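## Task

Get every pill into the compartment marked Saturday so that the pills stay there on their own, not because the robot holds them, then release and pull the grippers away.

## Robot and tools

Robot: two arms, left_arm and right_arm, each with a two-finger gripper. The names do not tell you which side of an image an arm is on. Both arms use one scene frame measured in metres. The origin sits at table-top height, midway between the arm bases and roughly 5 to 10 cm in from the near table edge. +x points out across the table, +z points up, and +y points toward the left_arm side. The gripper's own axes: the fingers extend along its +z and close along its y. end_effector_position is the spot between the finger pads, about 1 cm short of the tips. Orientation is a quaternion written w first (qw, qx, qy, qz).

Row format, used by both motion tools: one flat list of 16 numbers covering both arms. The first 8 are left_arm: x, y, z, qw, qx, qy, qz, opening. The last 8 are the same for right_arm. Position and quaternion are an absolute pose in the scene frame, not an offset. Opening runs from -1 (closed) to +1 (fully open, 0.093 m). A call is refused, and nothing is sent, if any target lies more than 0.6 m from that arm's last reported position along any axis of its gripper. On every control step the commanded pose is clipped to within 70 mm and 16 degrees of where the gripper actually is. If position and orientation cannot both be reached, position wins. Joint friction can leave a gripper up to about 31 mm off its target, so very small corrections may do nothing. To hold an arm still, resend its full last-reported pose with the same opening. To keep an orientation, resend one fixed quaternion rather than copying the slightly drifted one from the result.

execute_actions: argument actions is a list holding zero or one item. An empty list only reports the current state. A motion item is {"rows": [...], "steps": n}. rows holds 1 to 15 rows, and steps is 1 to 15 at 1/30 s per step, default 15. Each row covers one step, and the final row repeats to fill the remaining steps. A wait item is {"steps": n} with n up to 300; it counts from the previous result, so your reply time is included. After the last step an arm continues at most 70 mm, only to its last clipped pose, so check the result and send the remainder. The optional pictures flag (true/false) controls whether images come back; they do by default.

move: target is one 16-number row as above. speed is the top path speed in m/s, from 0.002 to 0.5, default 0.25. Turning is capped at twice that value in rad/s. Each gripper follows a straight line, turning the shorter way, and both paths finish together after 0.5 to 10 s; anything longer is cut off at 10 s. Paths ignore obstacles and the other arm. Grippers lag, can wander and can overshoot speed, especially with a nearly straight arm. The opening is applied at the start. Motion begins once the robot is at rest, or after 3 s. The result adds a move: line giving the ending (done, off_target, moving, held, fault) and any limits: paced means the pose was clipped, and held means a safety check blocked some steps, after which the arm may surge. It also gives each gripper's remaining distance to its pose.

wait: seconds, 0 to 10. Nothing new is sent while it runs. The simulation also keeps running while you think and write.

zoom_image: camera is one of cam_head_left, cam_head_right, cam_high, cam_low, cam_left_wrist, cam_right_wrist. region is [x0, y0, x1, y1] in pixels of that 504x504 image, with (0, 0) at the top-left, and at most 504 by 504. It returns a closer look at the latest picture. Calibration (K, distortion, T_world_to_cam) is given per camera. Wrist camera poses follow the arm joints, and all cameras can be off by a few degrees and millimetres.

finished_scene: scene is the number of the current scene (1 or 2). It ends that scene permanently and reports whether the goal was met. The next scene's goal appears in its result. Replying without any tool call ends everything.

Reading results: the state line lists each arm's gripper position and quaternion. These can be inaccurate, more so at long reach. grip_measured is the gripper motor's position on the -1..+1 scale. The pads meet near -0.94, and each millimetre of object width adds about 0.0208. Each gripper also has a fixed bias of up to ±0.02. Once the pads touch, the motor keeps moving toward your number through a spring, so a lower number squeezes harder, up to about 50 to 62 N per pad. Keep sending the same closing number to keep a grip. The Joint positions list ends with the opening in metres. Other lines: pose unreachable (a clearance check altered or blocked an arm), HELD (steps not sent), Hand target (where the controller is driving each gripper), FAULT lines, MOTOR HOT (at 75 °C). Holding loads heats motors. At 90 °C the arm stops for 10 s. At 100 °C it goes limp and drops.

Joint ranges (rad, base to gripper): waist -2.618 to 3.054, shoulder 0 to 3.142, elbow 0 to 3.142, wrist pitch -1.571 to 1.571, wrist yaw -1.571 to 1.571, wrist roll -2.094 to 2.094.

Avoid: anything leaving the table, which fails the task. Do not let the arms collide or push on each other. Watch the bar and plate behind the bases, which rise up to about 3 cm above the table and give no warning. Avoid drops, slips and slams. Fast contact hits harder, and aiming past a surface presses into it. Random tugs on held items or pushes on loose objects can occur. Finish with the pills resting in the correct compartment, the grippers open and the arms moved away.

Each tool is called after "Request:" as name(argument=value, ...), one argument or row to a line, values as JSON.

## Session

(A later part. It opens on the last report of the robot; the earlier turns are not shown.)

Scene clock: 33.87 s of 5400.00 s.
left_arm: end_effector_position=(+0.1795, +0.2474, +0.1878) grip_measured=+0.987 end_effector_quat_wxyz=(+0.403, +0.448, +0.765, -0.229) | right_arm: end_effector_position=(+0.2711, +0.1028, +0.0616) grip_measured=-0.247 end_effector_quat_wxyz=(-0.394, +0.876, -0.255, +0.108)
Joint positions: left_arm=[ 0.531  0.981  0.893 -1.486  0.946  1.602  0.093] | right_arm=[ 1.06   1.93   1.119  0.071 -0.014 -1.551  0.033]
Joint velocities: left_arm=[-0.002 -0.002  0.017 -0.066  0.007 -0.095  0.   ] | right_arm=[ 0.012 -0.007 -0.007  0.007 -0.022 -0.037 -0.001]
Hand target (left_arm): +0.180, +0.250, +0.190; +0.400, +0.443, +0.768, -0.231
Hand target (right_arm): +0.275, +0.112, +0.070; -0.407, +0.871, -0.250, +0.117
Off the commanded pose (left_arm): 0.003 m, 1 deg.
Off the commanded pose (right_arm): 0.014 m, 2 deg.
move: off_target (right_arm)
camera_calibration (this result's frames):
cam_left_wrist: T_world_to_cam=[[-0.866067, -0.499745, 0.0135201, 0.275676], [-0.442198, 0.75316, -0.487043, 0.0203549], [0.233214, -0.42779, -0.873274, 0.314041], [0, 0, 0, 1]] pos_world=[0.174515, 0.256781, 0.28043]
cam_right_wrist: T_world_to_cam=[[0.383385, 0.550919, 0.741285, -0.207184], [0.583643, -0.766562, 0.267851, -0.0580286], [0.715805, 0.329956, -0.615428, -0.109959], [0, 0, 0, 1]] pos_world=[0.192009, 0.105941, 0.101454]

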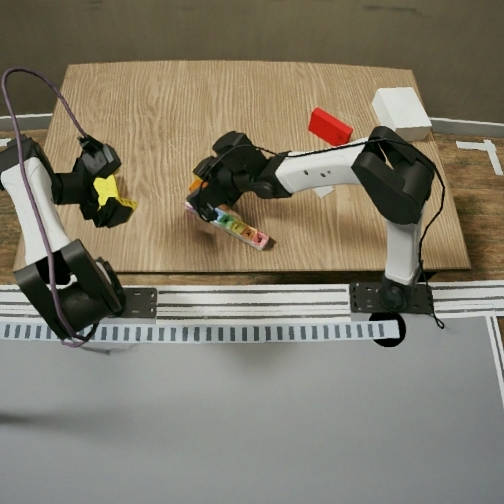

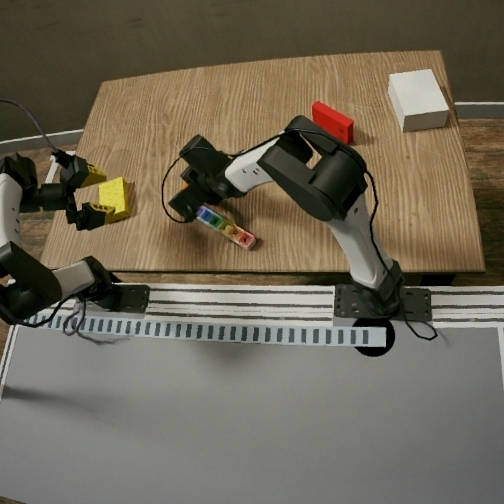

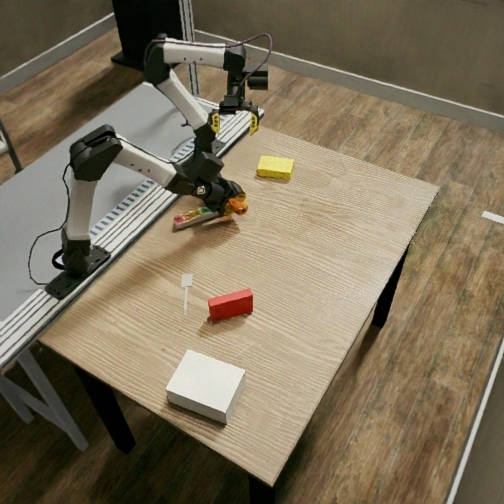

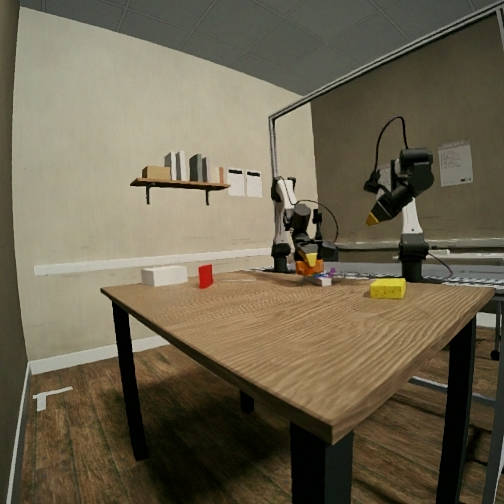

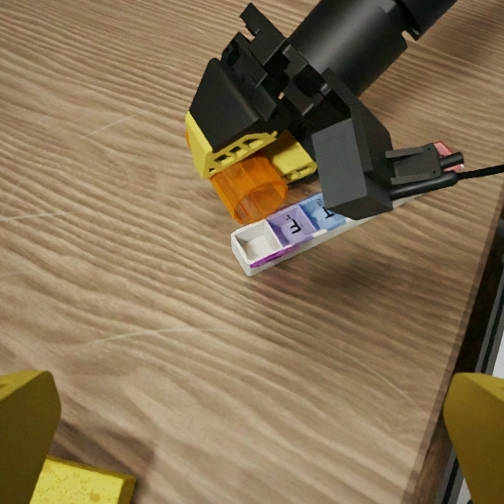

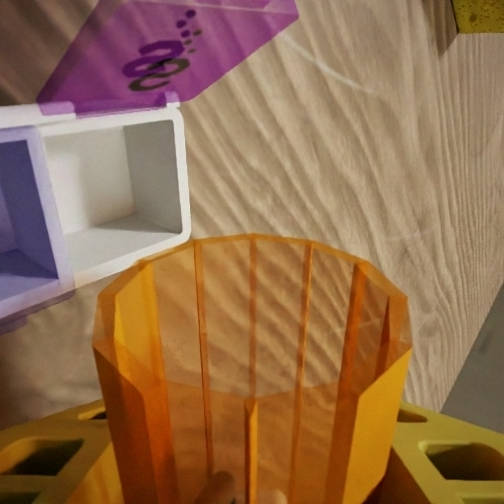

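Request:
move(
  target=[0.18,0.25,0.19,0.40,0.443,0.768,-0.231,1,0.274,0.121,0.06,0.392,-0.875,0.228,-0.162,-0.27],
  speed=0.03,
)

Scene clock: 36.67 s of 5400.00 s.
left_arm: end_effector_position=(+0.1795, +0.2474, +0.1878) grip_measured=+0.987 end_effector_quat_wxyz=(+0.403, +0.448, +0.765, -0.228) | right_arm: end_effector_position=(+0.2701, +0.1112, +0.0545) grip_measured=-0.247 end_effector_quat_wxyz=(-0.382, +0.881, -0.233, +0.155)
Joint positions: left_arm=[ 0.531  0.981  0.893 -1.486  0.946  1.602  0.093] | right_arm=[ 1.104  1.968  1.135  0.095  0.087 -1.603  0.033]
Joint velocities: left_arm=[-0.007  0.002 -0.002  0.007 -0.022 -0.051 -0.001] | right_arm=[-0.002  0.007  0.007  0.022 -0.066 -0.051 -0.   ]
Hand target (left_arm): +0.180, +0.250, +0.190; +0.400, +0.443, +0.768, -0.231
Hand target (right_arm): +0.274, +0.121, +0.060; -0.393, +0.876, -0.228, +0.162
Off the commanded pose (left_arm): 0.003 m, 1 deg.
Off the commanded pose (right_arm): 0.012 m, 2 deg.
move: off_target (right_arm)
camera_calibration (this result's frames):
cam_left_wrist: T_world_to_cam=[[-0.866179, -0.499559, 0.013207, 0.275708], [-0.441902, 0.753333, -0.487044, 0.0202593], [0.233358, -0.427704, -0.873277, 0.313995], [0, 0, 0, 1]] pos_world=[0.174492, 0.256767, 0.280431]
cam_right_wrist: T_world_to_cam=[[0.313072, 0.591857, 0.742759, -0.191782], [0.556655, -0.748009, 0.361411, -0.0490617], [0.769494, 0.300313, -0.563641, -0.130398], [0, 0, 0, 1]] pos_world=[0.187693, 0.115969, 0.0866817]

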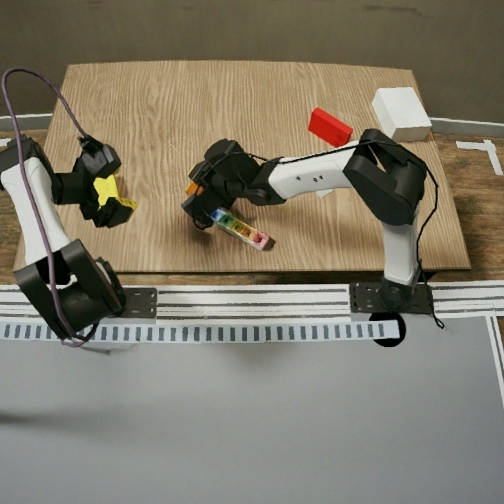

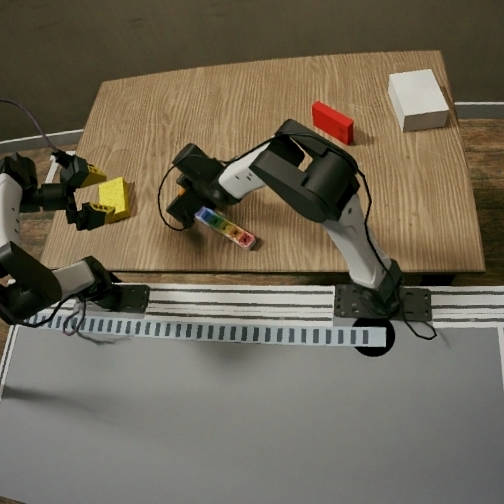

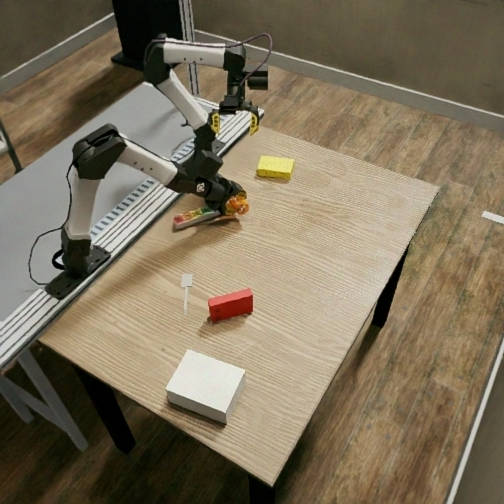

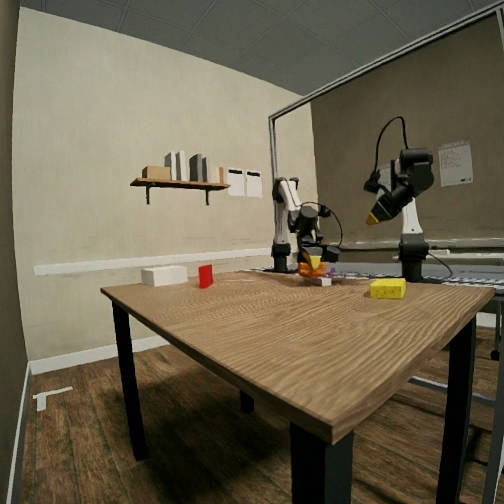

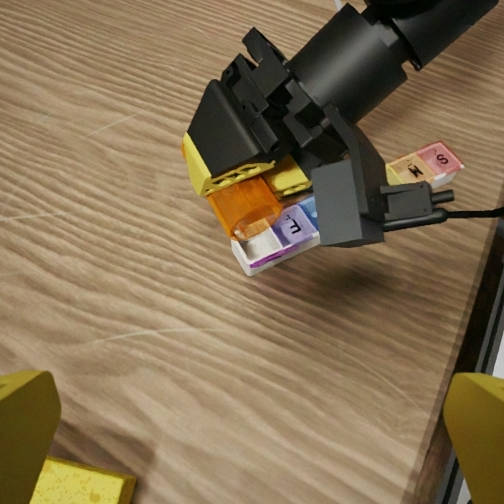

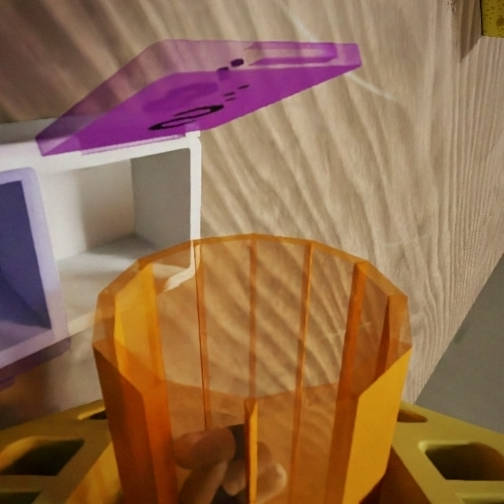

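Request:
move(
  target=[0.18,0.25,0.19,0.40,0.443,0.768,-0.231,1,0.271,0.124,0.066,0.362,-0.878,0.183,-0.252,-0.27],
  speed=0.02,
)

Scene clock: 42.83 s of 5400.00 s.
left_arm: end_effector_position=(+0.1795, +0.2474, +0.1878) grip_measured=+0.987 end_effector_quat_wxyz=(+0.403, +0.448, +0.765, -0.228) | right_arm: end_effector_position=(+0.2680, +0.1143, +0.0604) grip_measured=-0.247 end_effector_quat_wxyz=(-0.353, +0.884, -0.186, +0.245)
Joint positions: left_arm=[ 0.531  0.981  0.893 -1.486  0.946  1.602  0.093] | right_arm=[ 1.17   1.975  1.149  0.095  0.271 -1.724  0.033]
Joint velocities: left_arm=[-0.007 -0.007 -0.007 -0.037  0.066  0.037  0.   ] | right_arm=[ 0.017 -0.007 -0.007 -0.037  0.051 -0.007  0.   ]
Hand target (left_arm): +0.180, +0.250, +0.190; +0.400, +0.443, +0.768, -0.231
Hand target (right_arm): +0.271, +0.124, +0.066; -0.363, +0.878, -0.183, +0.252
Off the commanded pose (left_arm): 0.003 m, 1 deg.
Off the commanded pose (right_arm): 0.012 m, 2 deg.
move: off_target (right_arm)
camera_calibration (this result's frames):
cam_left_wrist: T_world_to_cam=[[-0.866179, -0.499559, 0.013207, 0.275708], [-0.441902, 0.753333, -0.487044, 0.0202593], [0.233358, -0.427704, -0.873277, 0.313995], [0, 0, 0, 1]] pos_world=[0.174492, 0.256767, 0.280431]
cam_right_wrist: T_world_to_cam=[[0.176489, 0.674049, 0.717293, -0.168606], [0.479909, -0.695174, 0.535183, -0.0436486], [0.859383, 0.249781, -0.446173, -0.151777], [0, 0, 0, 1]] pos_world=[0.181139, 0.121216, 0.0765808]

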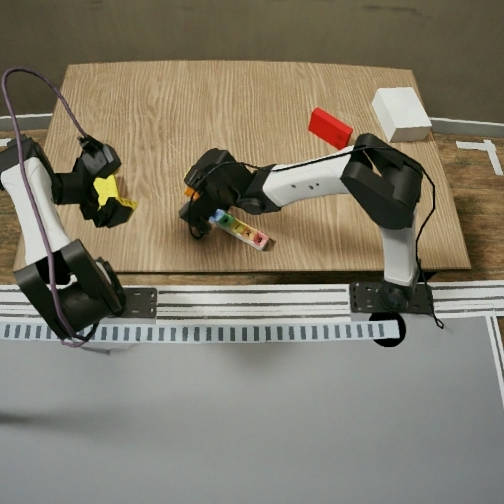

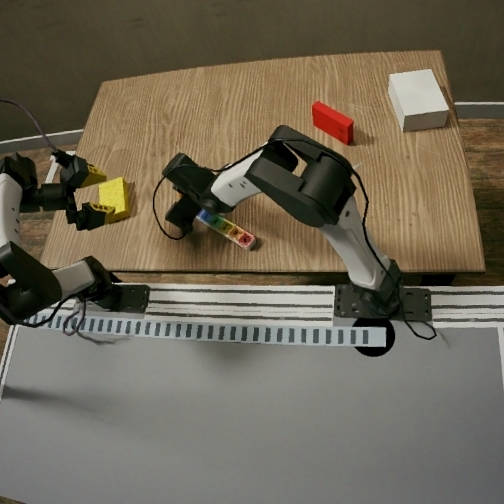

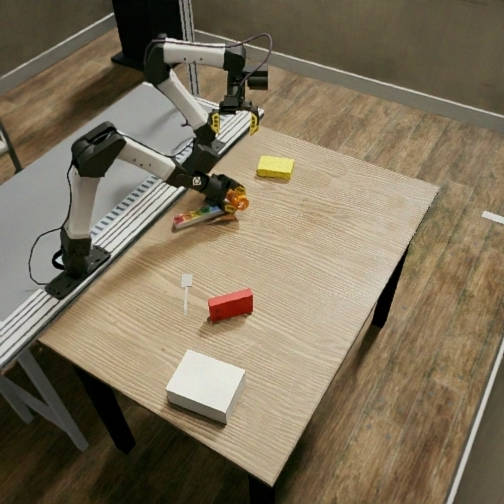

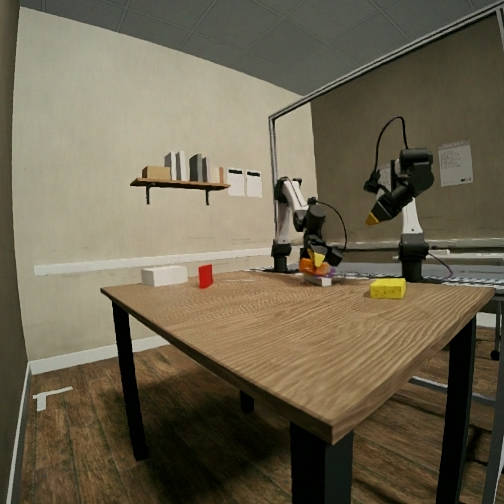

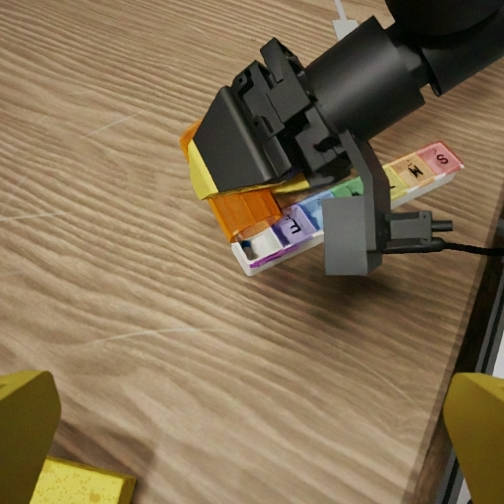

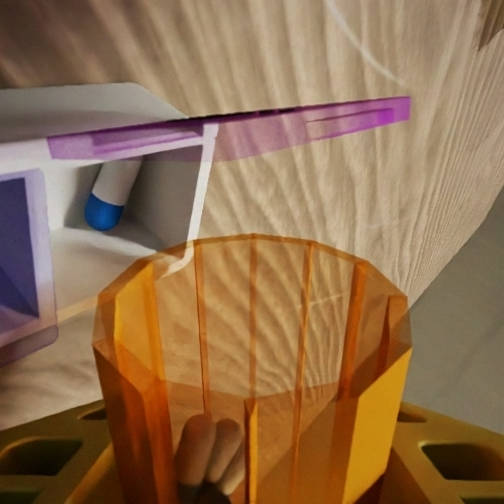

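Request:
move(
  target=[0.18,0.25,0.19,0.40,0.443,0.768,-0.231,1,0.266,0.127,0.071,0.334,-0.873,0.144,-0.324,-0.27],
  speed=0.015,
)

Scene clock: 49.57 s of 5400.00 s.
left_arm: end_effector_position=(+0.1795, +0.2474, +0.1878) grip_measured=+0.987 end_effector_quat_wxyz=(+0.403, +0.448, +0.765, -0.228) | right_arm: end_effector_position=(+0.2627, +0.1147, +0.0619) grip_measured=-0.247 end_effector_quat_wxyz=(-0.321, +0.881, -0.144, +0.316)
Joint positions: left_arm=[ 0.531  0.981  0.893 -1.486  0.946  1.602  0.093] | right_arm=[ 1.227  1.988  1.149  0.11   0.423 -1.826  0.033]
Joint velocities: left_arm=[ 0.007  0.017 -0.027  0.051 -0.022  0.007 -0.001] | right_arm=[-0.012 -0.002  0.012 -0.066  0.022  0.037 -0.   ]
Hand target (left_arm): +0.180, +0.250, +0.190; +0.400, +0.443, +0.768, -0.231
Hand target (right_arm): +0.266, +0.126, +0.071; -0.335, +0.873, -0.144, +0.324
Off the commanded pose (left_arm): 0.003 m, 1 deg.
Off the commanded pose (right_arm): 0.016 m, 2 deg.
move: off_target (right_arm)
camera_calibration (this result's frames):
cam_left_wrist: T_world_to_cam=[[-0.866179, -0.499559, 0.013207, 0.275708], [-0.441902, 0.753333, -0.487044, 0.0202593], [0.233358, -0.427704, -0.873277, 0.313995], [0, 0, 0, 1]] pos_world=[0.174492, 0.256767, 0.280431]
cam_right_wrist: T_world_to_cam=[[0.0725315, 0.745393, 0.662668, -0.146575], [0.396839, -0.631128, 0.66648, -0.0352841], [0.915018, 0.214631, -0.341577, -0.163741], [0, 0, 0, 1]] pos_world=[0.174459, 0.122131, 0.0647167]

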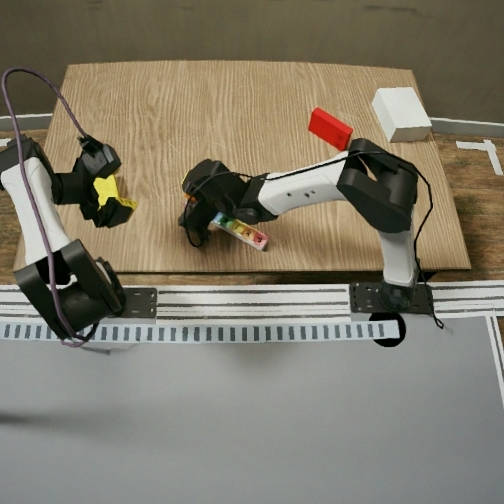

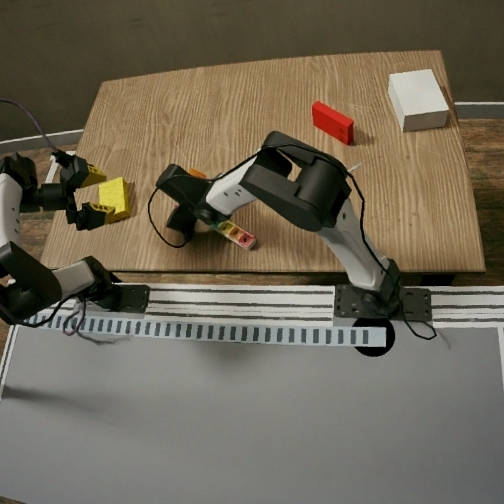

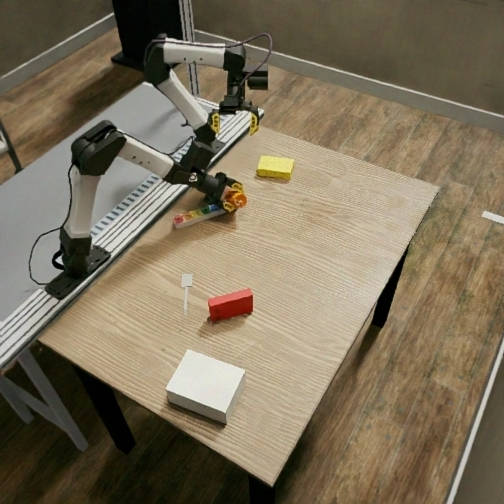

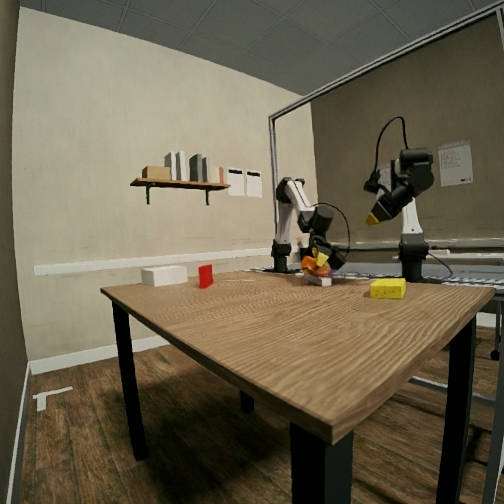

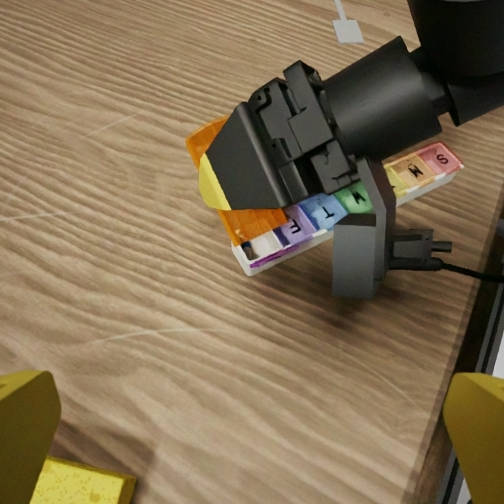

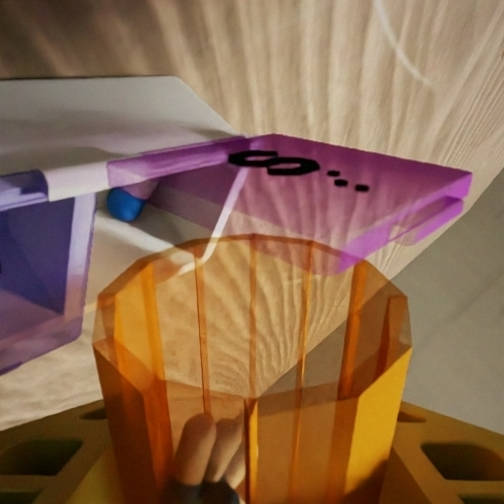

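Request:
move(
  target=[0.18,0.25,0.19,0.40,0.443,0.768,-0.231,1,0.265,0.132,0.078,0.303,-0.861,0.104,-0.394,-0.27],
  speed=0.015,
)

Scene clock: 56.17 s of 5400.00 s.
left_arm: end_effector_position=(+0.1795, +0.2474, +0.1878) grip_measured=+0.987 end_effector_quat_wxyz=(+0.403, +0.448, +0.765, -0.228) | right_arm: end_effector_position=(+0.2633, +0.1224, +0.0719) grip_measured=-0.247 end_effector_quat_wxyz=(-0.294, +0.868, -0.103, +0.387)
Joint positions: left_arm=[ 0.531  0.981  0.893 -1.486  0.946  1.602  0.093] | right_arm=[ 1.273  2.019  1.182  0.14   0.565 -1.947  0.033]
Joint velocities: left_arm=[ 0.017 -0.002  0.002 -0.037 -0.022  0.007 -0.   ] | right_arm=[-0.012 -0.017 -0.007  0.051  0.037  0.007  0.002]
Hand target (left_arm): +0.180, +0.250, +0.190; +0.400, +0.443, +0.768, -0.231
Hand target (right_arm): +0.265, +0.132, +0.078; -0.304, +0.861, -0.104, +0.394
Off the commanded pose (left_arm): 0.003 m, 1 deg.
Off the commanded pose (right_arm): 0.012 m, 2 deg.
move: off_target (right_arm)
camera_calibration (this result's frames):
cam_left_wrist: T_world_to_cam=[[-0.866179, -0.499559, 0.013207, 0.275708], [-0.441902, 0.753333, -0.487044, 0.0202593], [0.233358, -0.427704, -0.873277, 0.313995], [0, 0, 0, 1]] pos_world=[0.174492, 0.256767, 0.280431]
cam_right_wrist: T_world_to_cam=[[-0.0282541, 0.799722, 0.599705, -0.134487], [0.290722, -0.567436, 0.770387, -0.0246785], [0.95639, 0.196114, -0.216465, -0.180135], [0, 0, 0, 1]] pos_world=[0.175655, 0.128876, 0.0606716]

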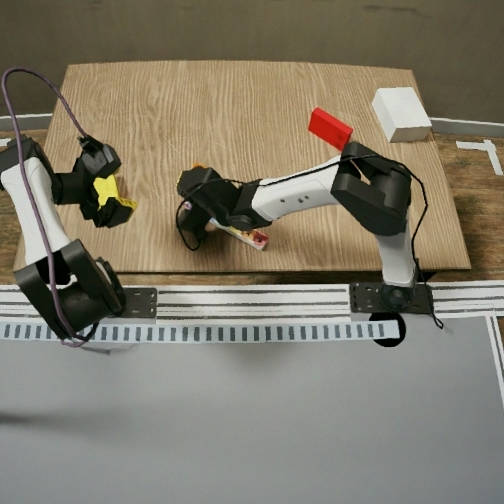

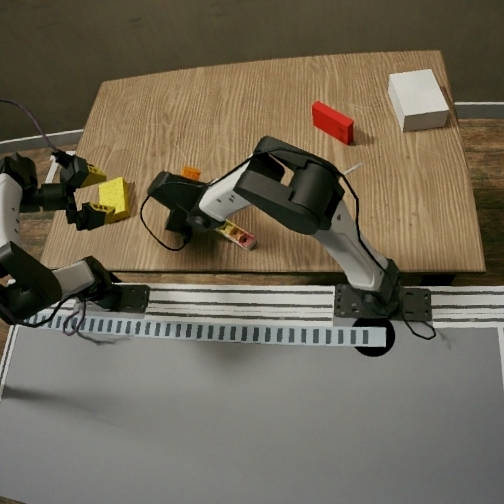

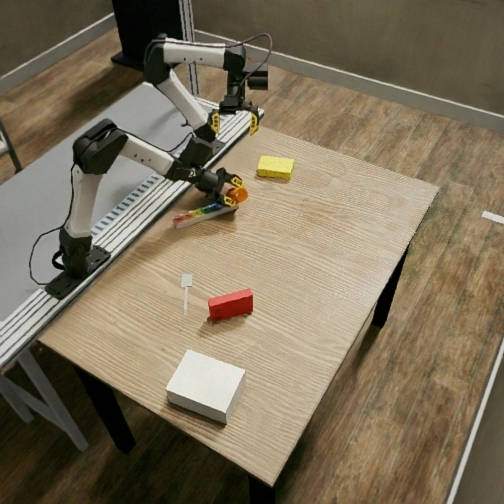

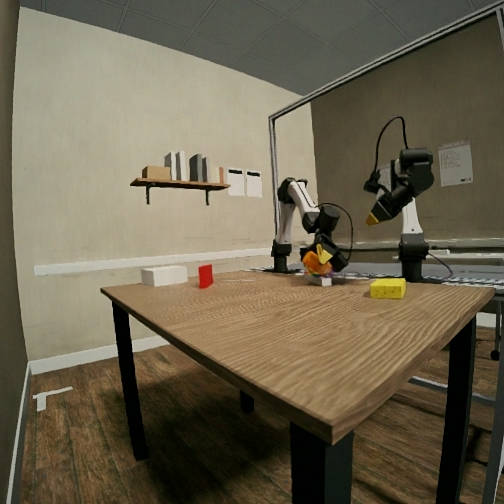

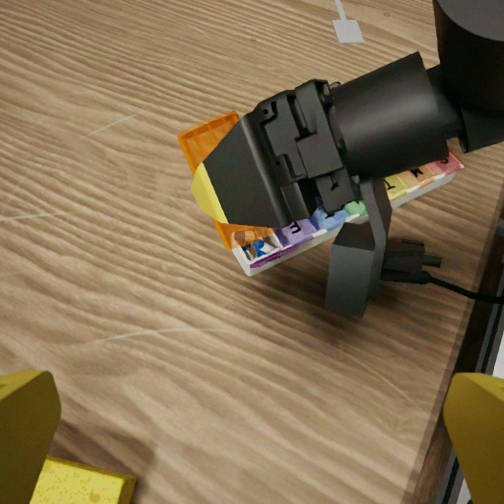

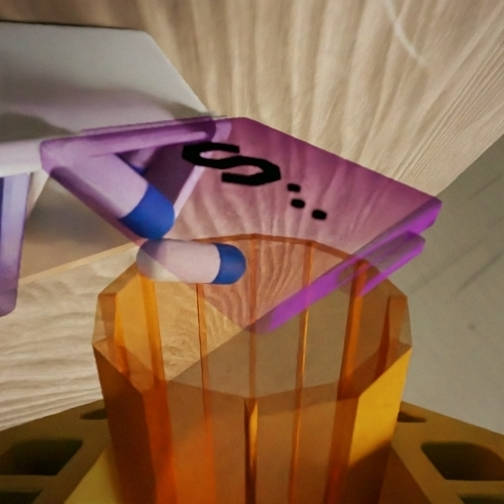

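Request:
move(
  target=[0.18,0.25,0.19,0.40,0.443,0.768,-0.231,1,0.258,0.114,0.084,0.303,-0.861,0.104,-0.394,-0.27],
  speed=0.01,
)

Scene clock: 58.60 s of 5400.00 s.
left_arm: end_effector_position=(+0.1795, +0.2474, +0.1878) grip_measured=+0.987 end_effector_quat_wxyz=(+0.403, +0.448, +0.765, -0.228) | right_arm: end_effector_position=(+0.2612, +0.1159, +0.0759) grip_measured=-0.247 end_effector_quat_wxyz=(-0.295, +0.867, -0.104, +0.388)
Joint positions: left_arm=[ 0.531  0.981  0.893 -1.486  0.946  1.602  0.093] | right_arm=[ 1.273  1.989  1.151  0.147  0.567 -1.948  0.033]
Joint velocities: left_arm=[ 0.002 -0.012 -0.012  0.007  0.022  0.051 -0.001] | right_arm=[ 0.017 -0.012  0.002 -0.022 -0.037 -0.022 -0.   ]
Hand target (left_arm): +0.180, +0.250, +0.190; +0.400, +0.443, +0.768, -0.231
Hand target (right_arm): +0.258, +0.114, +0.084; -0.303, +0.861, -0.104, +0.394
Off the commanded pose (left_arm): 0.003 m, 1 deg.
Off the commanded pose (right_arm): 0.009 m, 1 deg.
move: done
camera_calibration (this result's frames):
cam_left_wrist: T_world_to_cam=[[-0.866179, -0.499559, 0.013207, 0.275708], [-0.441902, 0.753333, -0.487044, 0.0202593], [0.233358, -0.427704, -0.873277, 0.313995], [0, 0, 0, 1]] pos_world=[0.174492, 0.256767, 0.280431]
cam_right_wrist: T_world_to_cam=[[-0.0295145, 0.797085, 0.603146, -0.131401], [0.287531, -0.571135, 0.768851, -0.0294628], [0.957317, 0.196115, -0.21233, -0.176526], [0, 0, 0, 1]] pos_world=[0.173585, 0.12253, 0.0644245]

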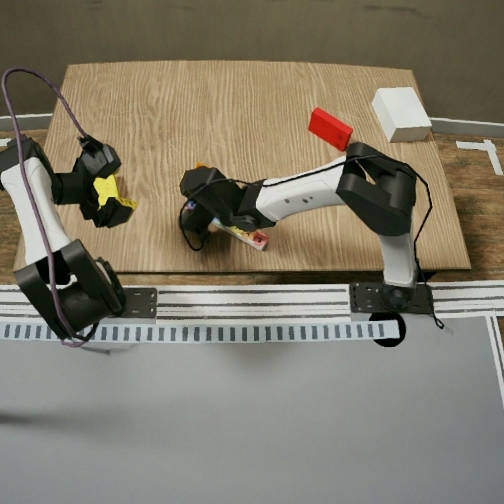

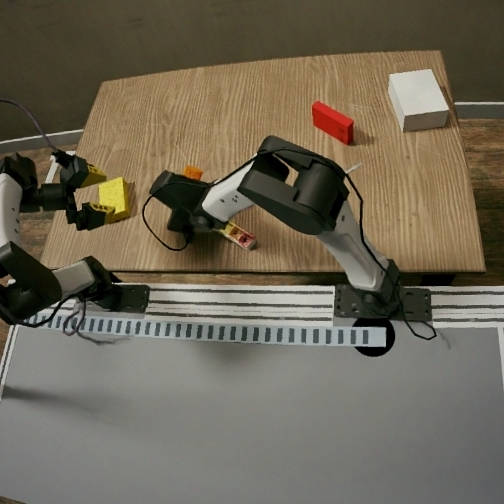

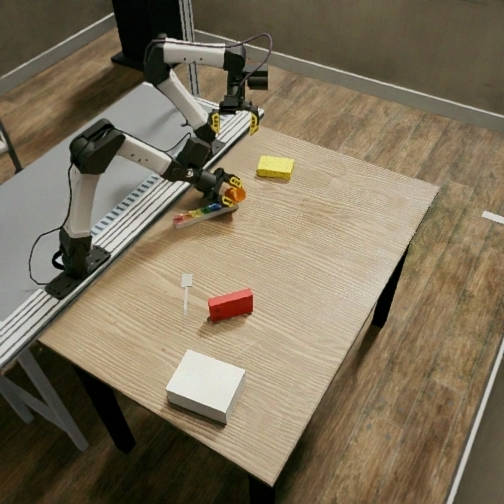

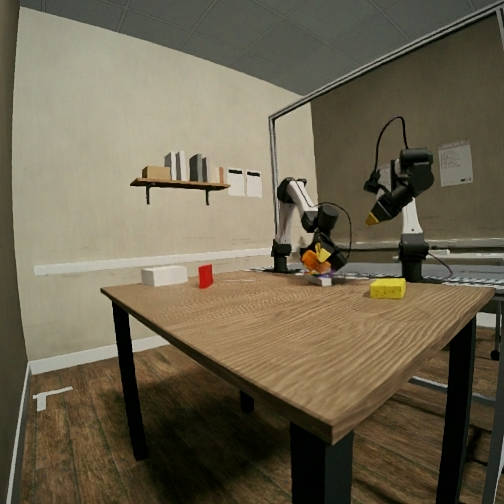

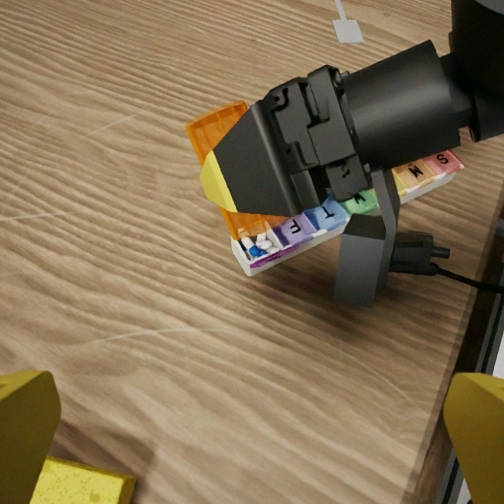

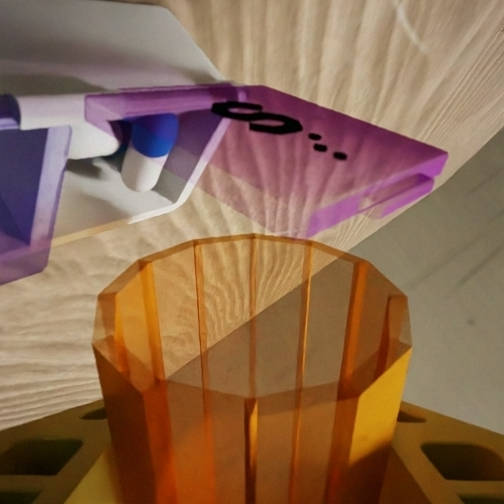

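In. Return the bottle.

Request:
move(
  target=[0.18,0.25,0.19,0.40,0.443,0.768,-0.231,1,0.27,0.105,0.14,0.4065,-0.871,0.25,-0.117,-0.27],
)

Request:
move(
  target=[0.18,0.25,0.19,0.40,0.443,0.768,-0.231,1,0.48,0.054,0.09,0.674,-0.213,0.674,0.213,-0.27],
  speed=0.35,
)

Request:
move(
  target=[0.18,0.25,0.19,0.40,0.443,0.768,-0.231,1,0.48,0.054,0.052,0.674,-0.213,0.674,0.213,-0.27],
  speed=0.05,
)

Request:
zoom_image(
  camera="cam_left_wrist",
  region=[190,180,330,320],
)

Scene clock: 60.93 s of 5400.00 s.
left_arm: end_effector_position=(+0.1795, +0.2474, +0.1878) grip_measured=+0.987 end_effector_quat_wxyz=(+0.403, +0.448, +0.765, -0.228) | right_arm: end_effector_position=(+0.2642, +0.1002, +0.1180) grip_measured=-0.247 end_effector_quat_wxyz=(-0.383, +0.882, -0.249, +0.114)
Joint positions: left_arm=[ 0.531  0.981  0.893 -1.486  0.946  1.602  0.093] | right_arm=[ 1.075  1.822  1.239 -0.178  0.007 -1.562  0.033]
Joint velocities: left_arm=[-0.017 -0.017  0.012 -0.007 -0.022  0.007  0.001] | right_arm=[-0.022  0.007 -0.012  0.007  0.037  0.007  0.001]
Hand target (left_arm): +0.180, +0.250, +0.190; +0.400, +0.443, +0.768, -0.231
Hand target (right_arm): +0.269, +0.104, +0.139; -0.404, +0.872, -0.251, +0.116
Off the commanded pose (left_arm): 0.003 m, 1 deg.
Off the commanded pose (right_arm): 0.023 m, 3 deg.
move: off_target (right_arm)
camera_calibration (this result's frames):
cam_left_wrist: T_world_to_cam=[[-0.866179, -0.499559, 0.013207, 0.275708], [-0.441902, 0.753333, -0.487044, 0.0202593], [0.233358, -0.427704, -0.873277, 0.313995], [0, 0, 0, 1]] pos_world=[0.174492, 0.256767, 0.280431]
cam_right_wrist: T_world_to_cam=[[0.373638, 0.574594, 0.728173, -0.243151], [0.585947, -0.754775, 0.294926, -0.0761472], [0.719069, 0.316475, -0.618694, -0.0686186], [0, 0, 0, 1]] pos_world=[0.18481, 0.103955, 0.15706]

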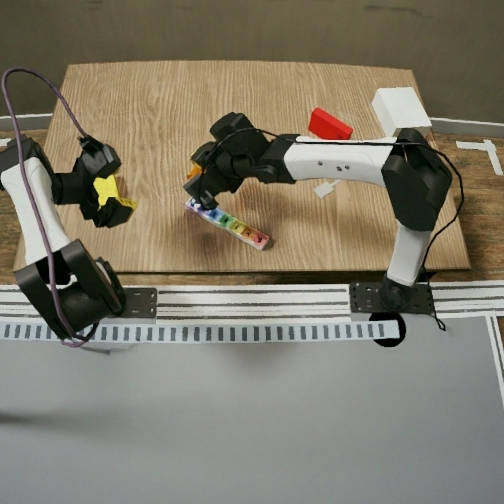

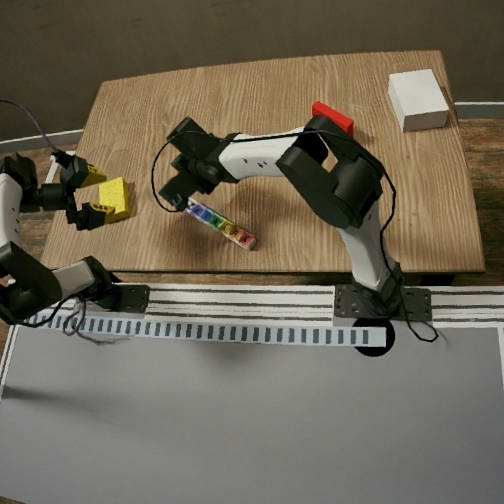

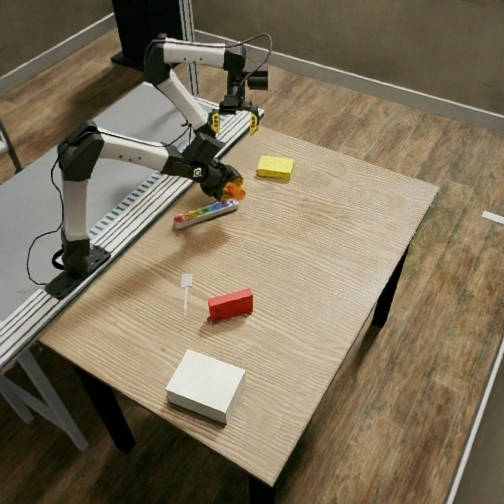

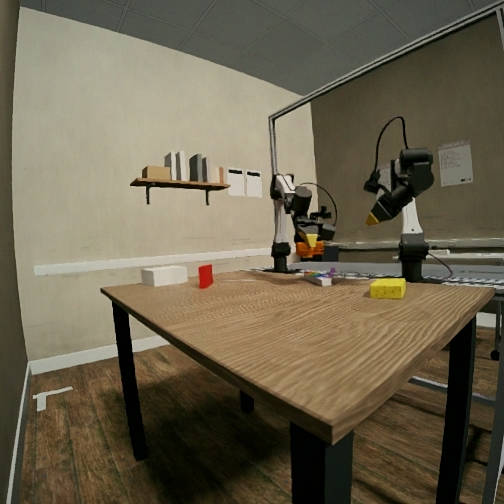

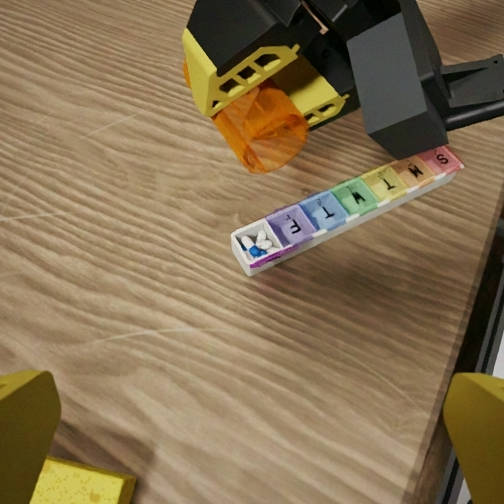

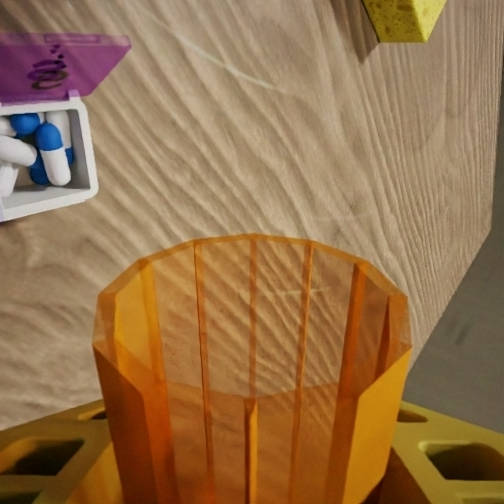

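Scene clock: 64.27 s of 5400.00 s.
left_arm: end_effector_position=(+0.1795, +0.2474, +0.1878) grip_measured=+0.987 end_effector_quat_wxyz=(+0.403, +0.448, +0.765, -0.228) | right_arm: end_effector_position=(+0.4744, +0.0608, +0.0839) grip_measured=-0.247 end_effector_quat_wxyz=(+0.663, -0.226, +0.680, +0.217)
Joint positions: left_arm=[ 0.531  0.981  0.893 -1.486  0.946  1.602  0.093] | right_arm=[0.758 2.399 1.231 1.124 0.072 0.005 0.033]
Joint velocities: left_arm=[ 0.017 -0.017  0.017 -0.007  0.037 -0.022 -0.001] | right_arm=[ 0.002  0.007  0.002  0.022  0.007 -0.037 -0.   ]
Hand target (left_arm): +0.180, +0.250, +0.190; +0.400, +0.443, +0.768, -0.231
Hand target (right_arm): +0.482, +0.060, +0.091; +0.674, -0.214, +0.673, +0.218
Off the commanded pose (left_arm): 0.003 m, 1 deg.
Off the commanded pose (right_arm): 0.011 m, 2 deg.
move: off_target (right_arm)
camera_calibration (this result's frames):
cam_left_wrist: T_world_to_cam=[[-0.866179, -0.499559, 0.013207, 0.275708], [-0.441902, 0.753333, -0.487044, 0.0202593], [0.233358, -0.427704, -0.873277, 0.313995], [0, 0, 0, 1]] pos_world=[0.174492, 0.256767, 0.280431]
cam_right_wrist: T_world_to_cam=[[0.599177, -0.800431, -0.0172528, -0.235082], [-0.379375, -0.264879, -0.886518, 0.308305], [0.705026, 0.537726, -0.462373, -0.248261], [0, 0, 0, 1]] pos_world=[0.43285, 0.026993, 0.154473]

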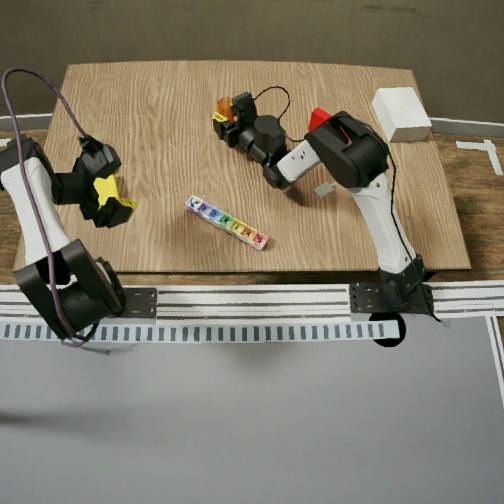

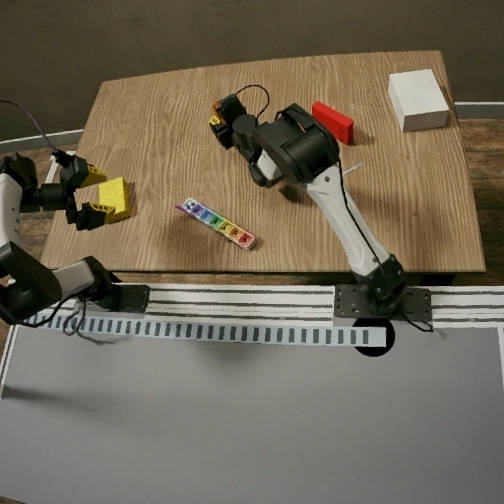

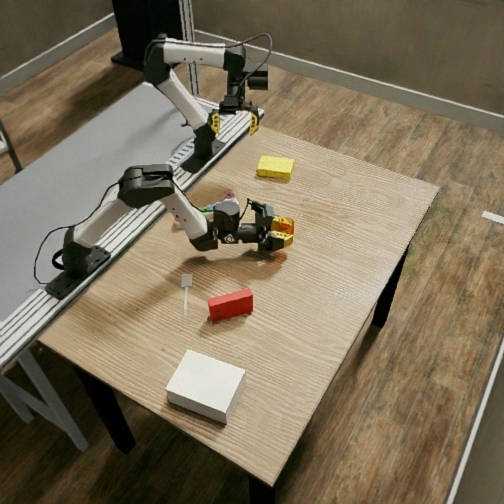

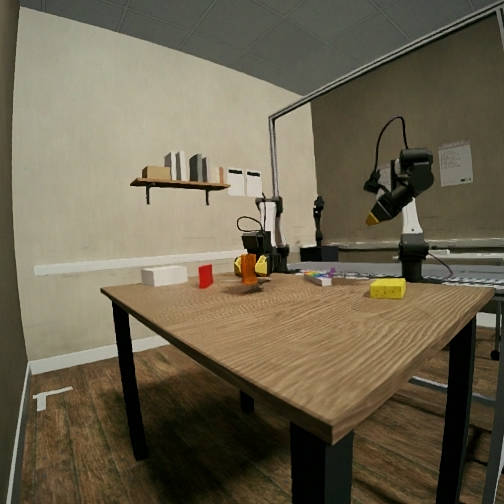

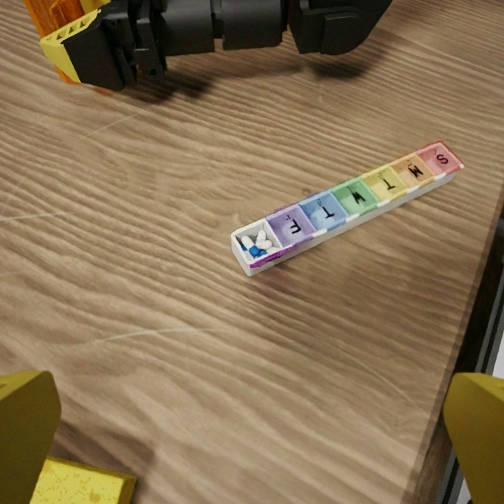

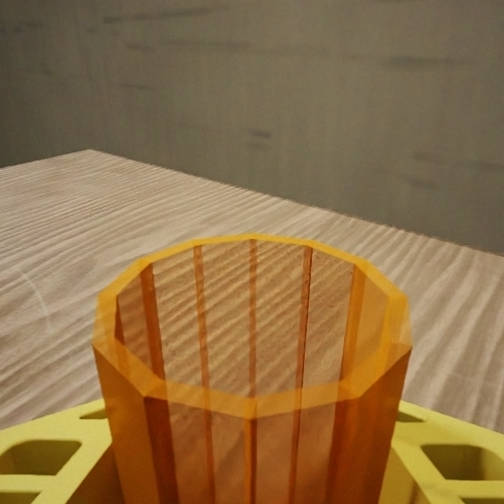

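Scene clock: 65.23 s of 5400.00 s.
left_arm: end_effector_position=(+0.1795, +0.2474, +0.1878) grip_measured=+0.987 end_effector_quat_wxyz=(+0.403, +0.448, +0.765, -0.228) | right_arm: end_effector_position=(+0.4722, +0.0576, +0.0503) grip_measured=-0.247 end_effector_quat_wxyz=(+0.666, -0.224, +0.678, +0.216)
Joint positions: left_arm=[ 0.531  0.981  0.893 -1.486  0.946  1.602  0.093] | right_arm=[0.758 2.503 1.231 1.237 0.077 0.005 0.033]
Joint velocities: left_arm=[-0.002 -0.007 -0.002 -0.037  0.007 -0.095 -0.002] | right_arm=[-0.012  0.012 -0.002  0.051 -0.007 -0.066 -0.   ]
Hand target (left_arm): +0.180, +0.250, +0.190; +0.400, +0.443, +0.768, -0.231
Hand target (right_arm): +0.480, +0.054, +0.052; +0.674, -0.213, +0.674, +0.213
Off the commanded pose (left_arm): 0.003 m, 1 deg.
Off the commanded pose (right_arm): 0.009 m, 2 deg.
move: done
camera_calibration (this result's frames):
cam_left_wrist: T_world_to_cam=[[-0.866179, -0.499559, 0.013207, 0.275708], [-0.441902, 0.753333, -0.487044, 0.0202593], [0.233358, -0.427704, -0.873277, 0.313995], [0, 0, 0, 1]] pos_world=[0.174492, 0.256767, 0.280431]
cam_right_wrist: T_world_to_cam=[[0.595692, -0.803016, -0.0177759, -0.235139], [-0.374289, -0.257937, -0.890717, 0.274196], [0.710675, 0.537246, -0.454211, -0.263611], [0, 0, 0, 1]] pos_world=[0.430041, 0.0235291, 0.120316]

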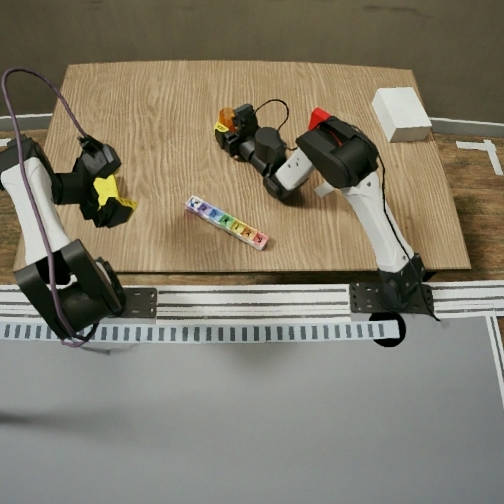

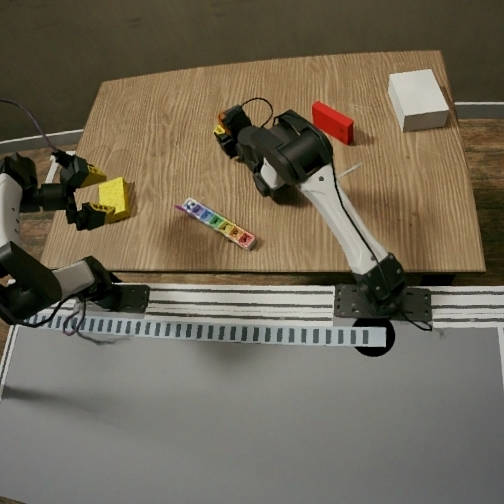

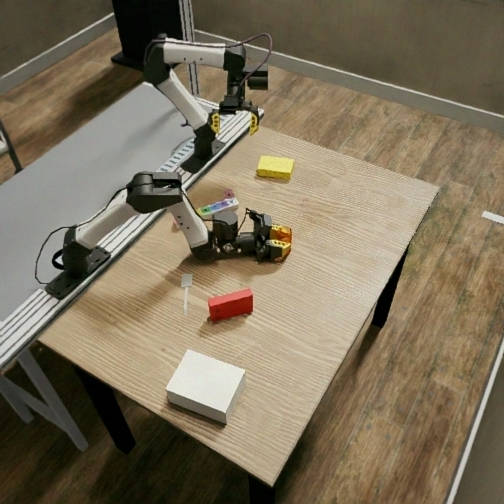

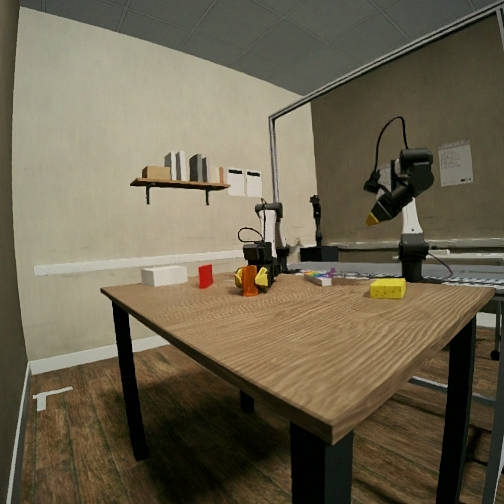

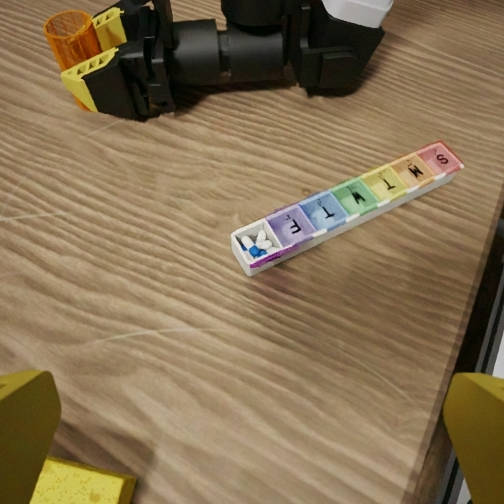

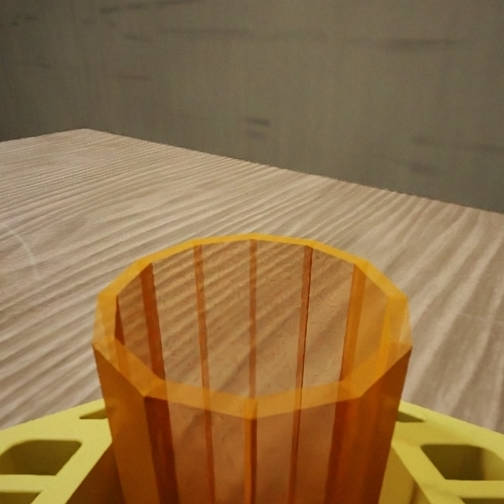

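Region (190, 180, 330, 320) of cam_left_wrist's 504x504 image, scaled by 3.600, with more detail than that image has.

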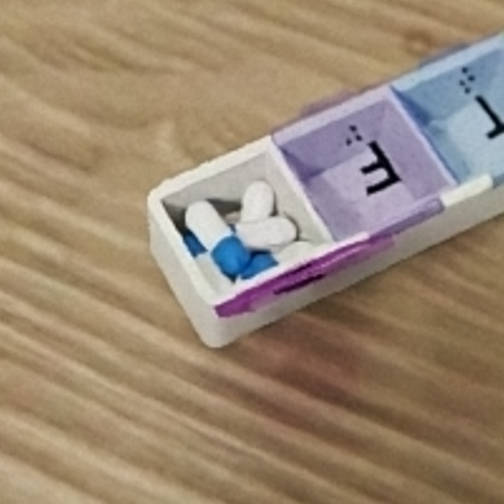

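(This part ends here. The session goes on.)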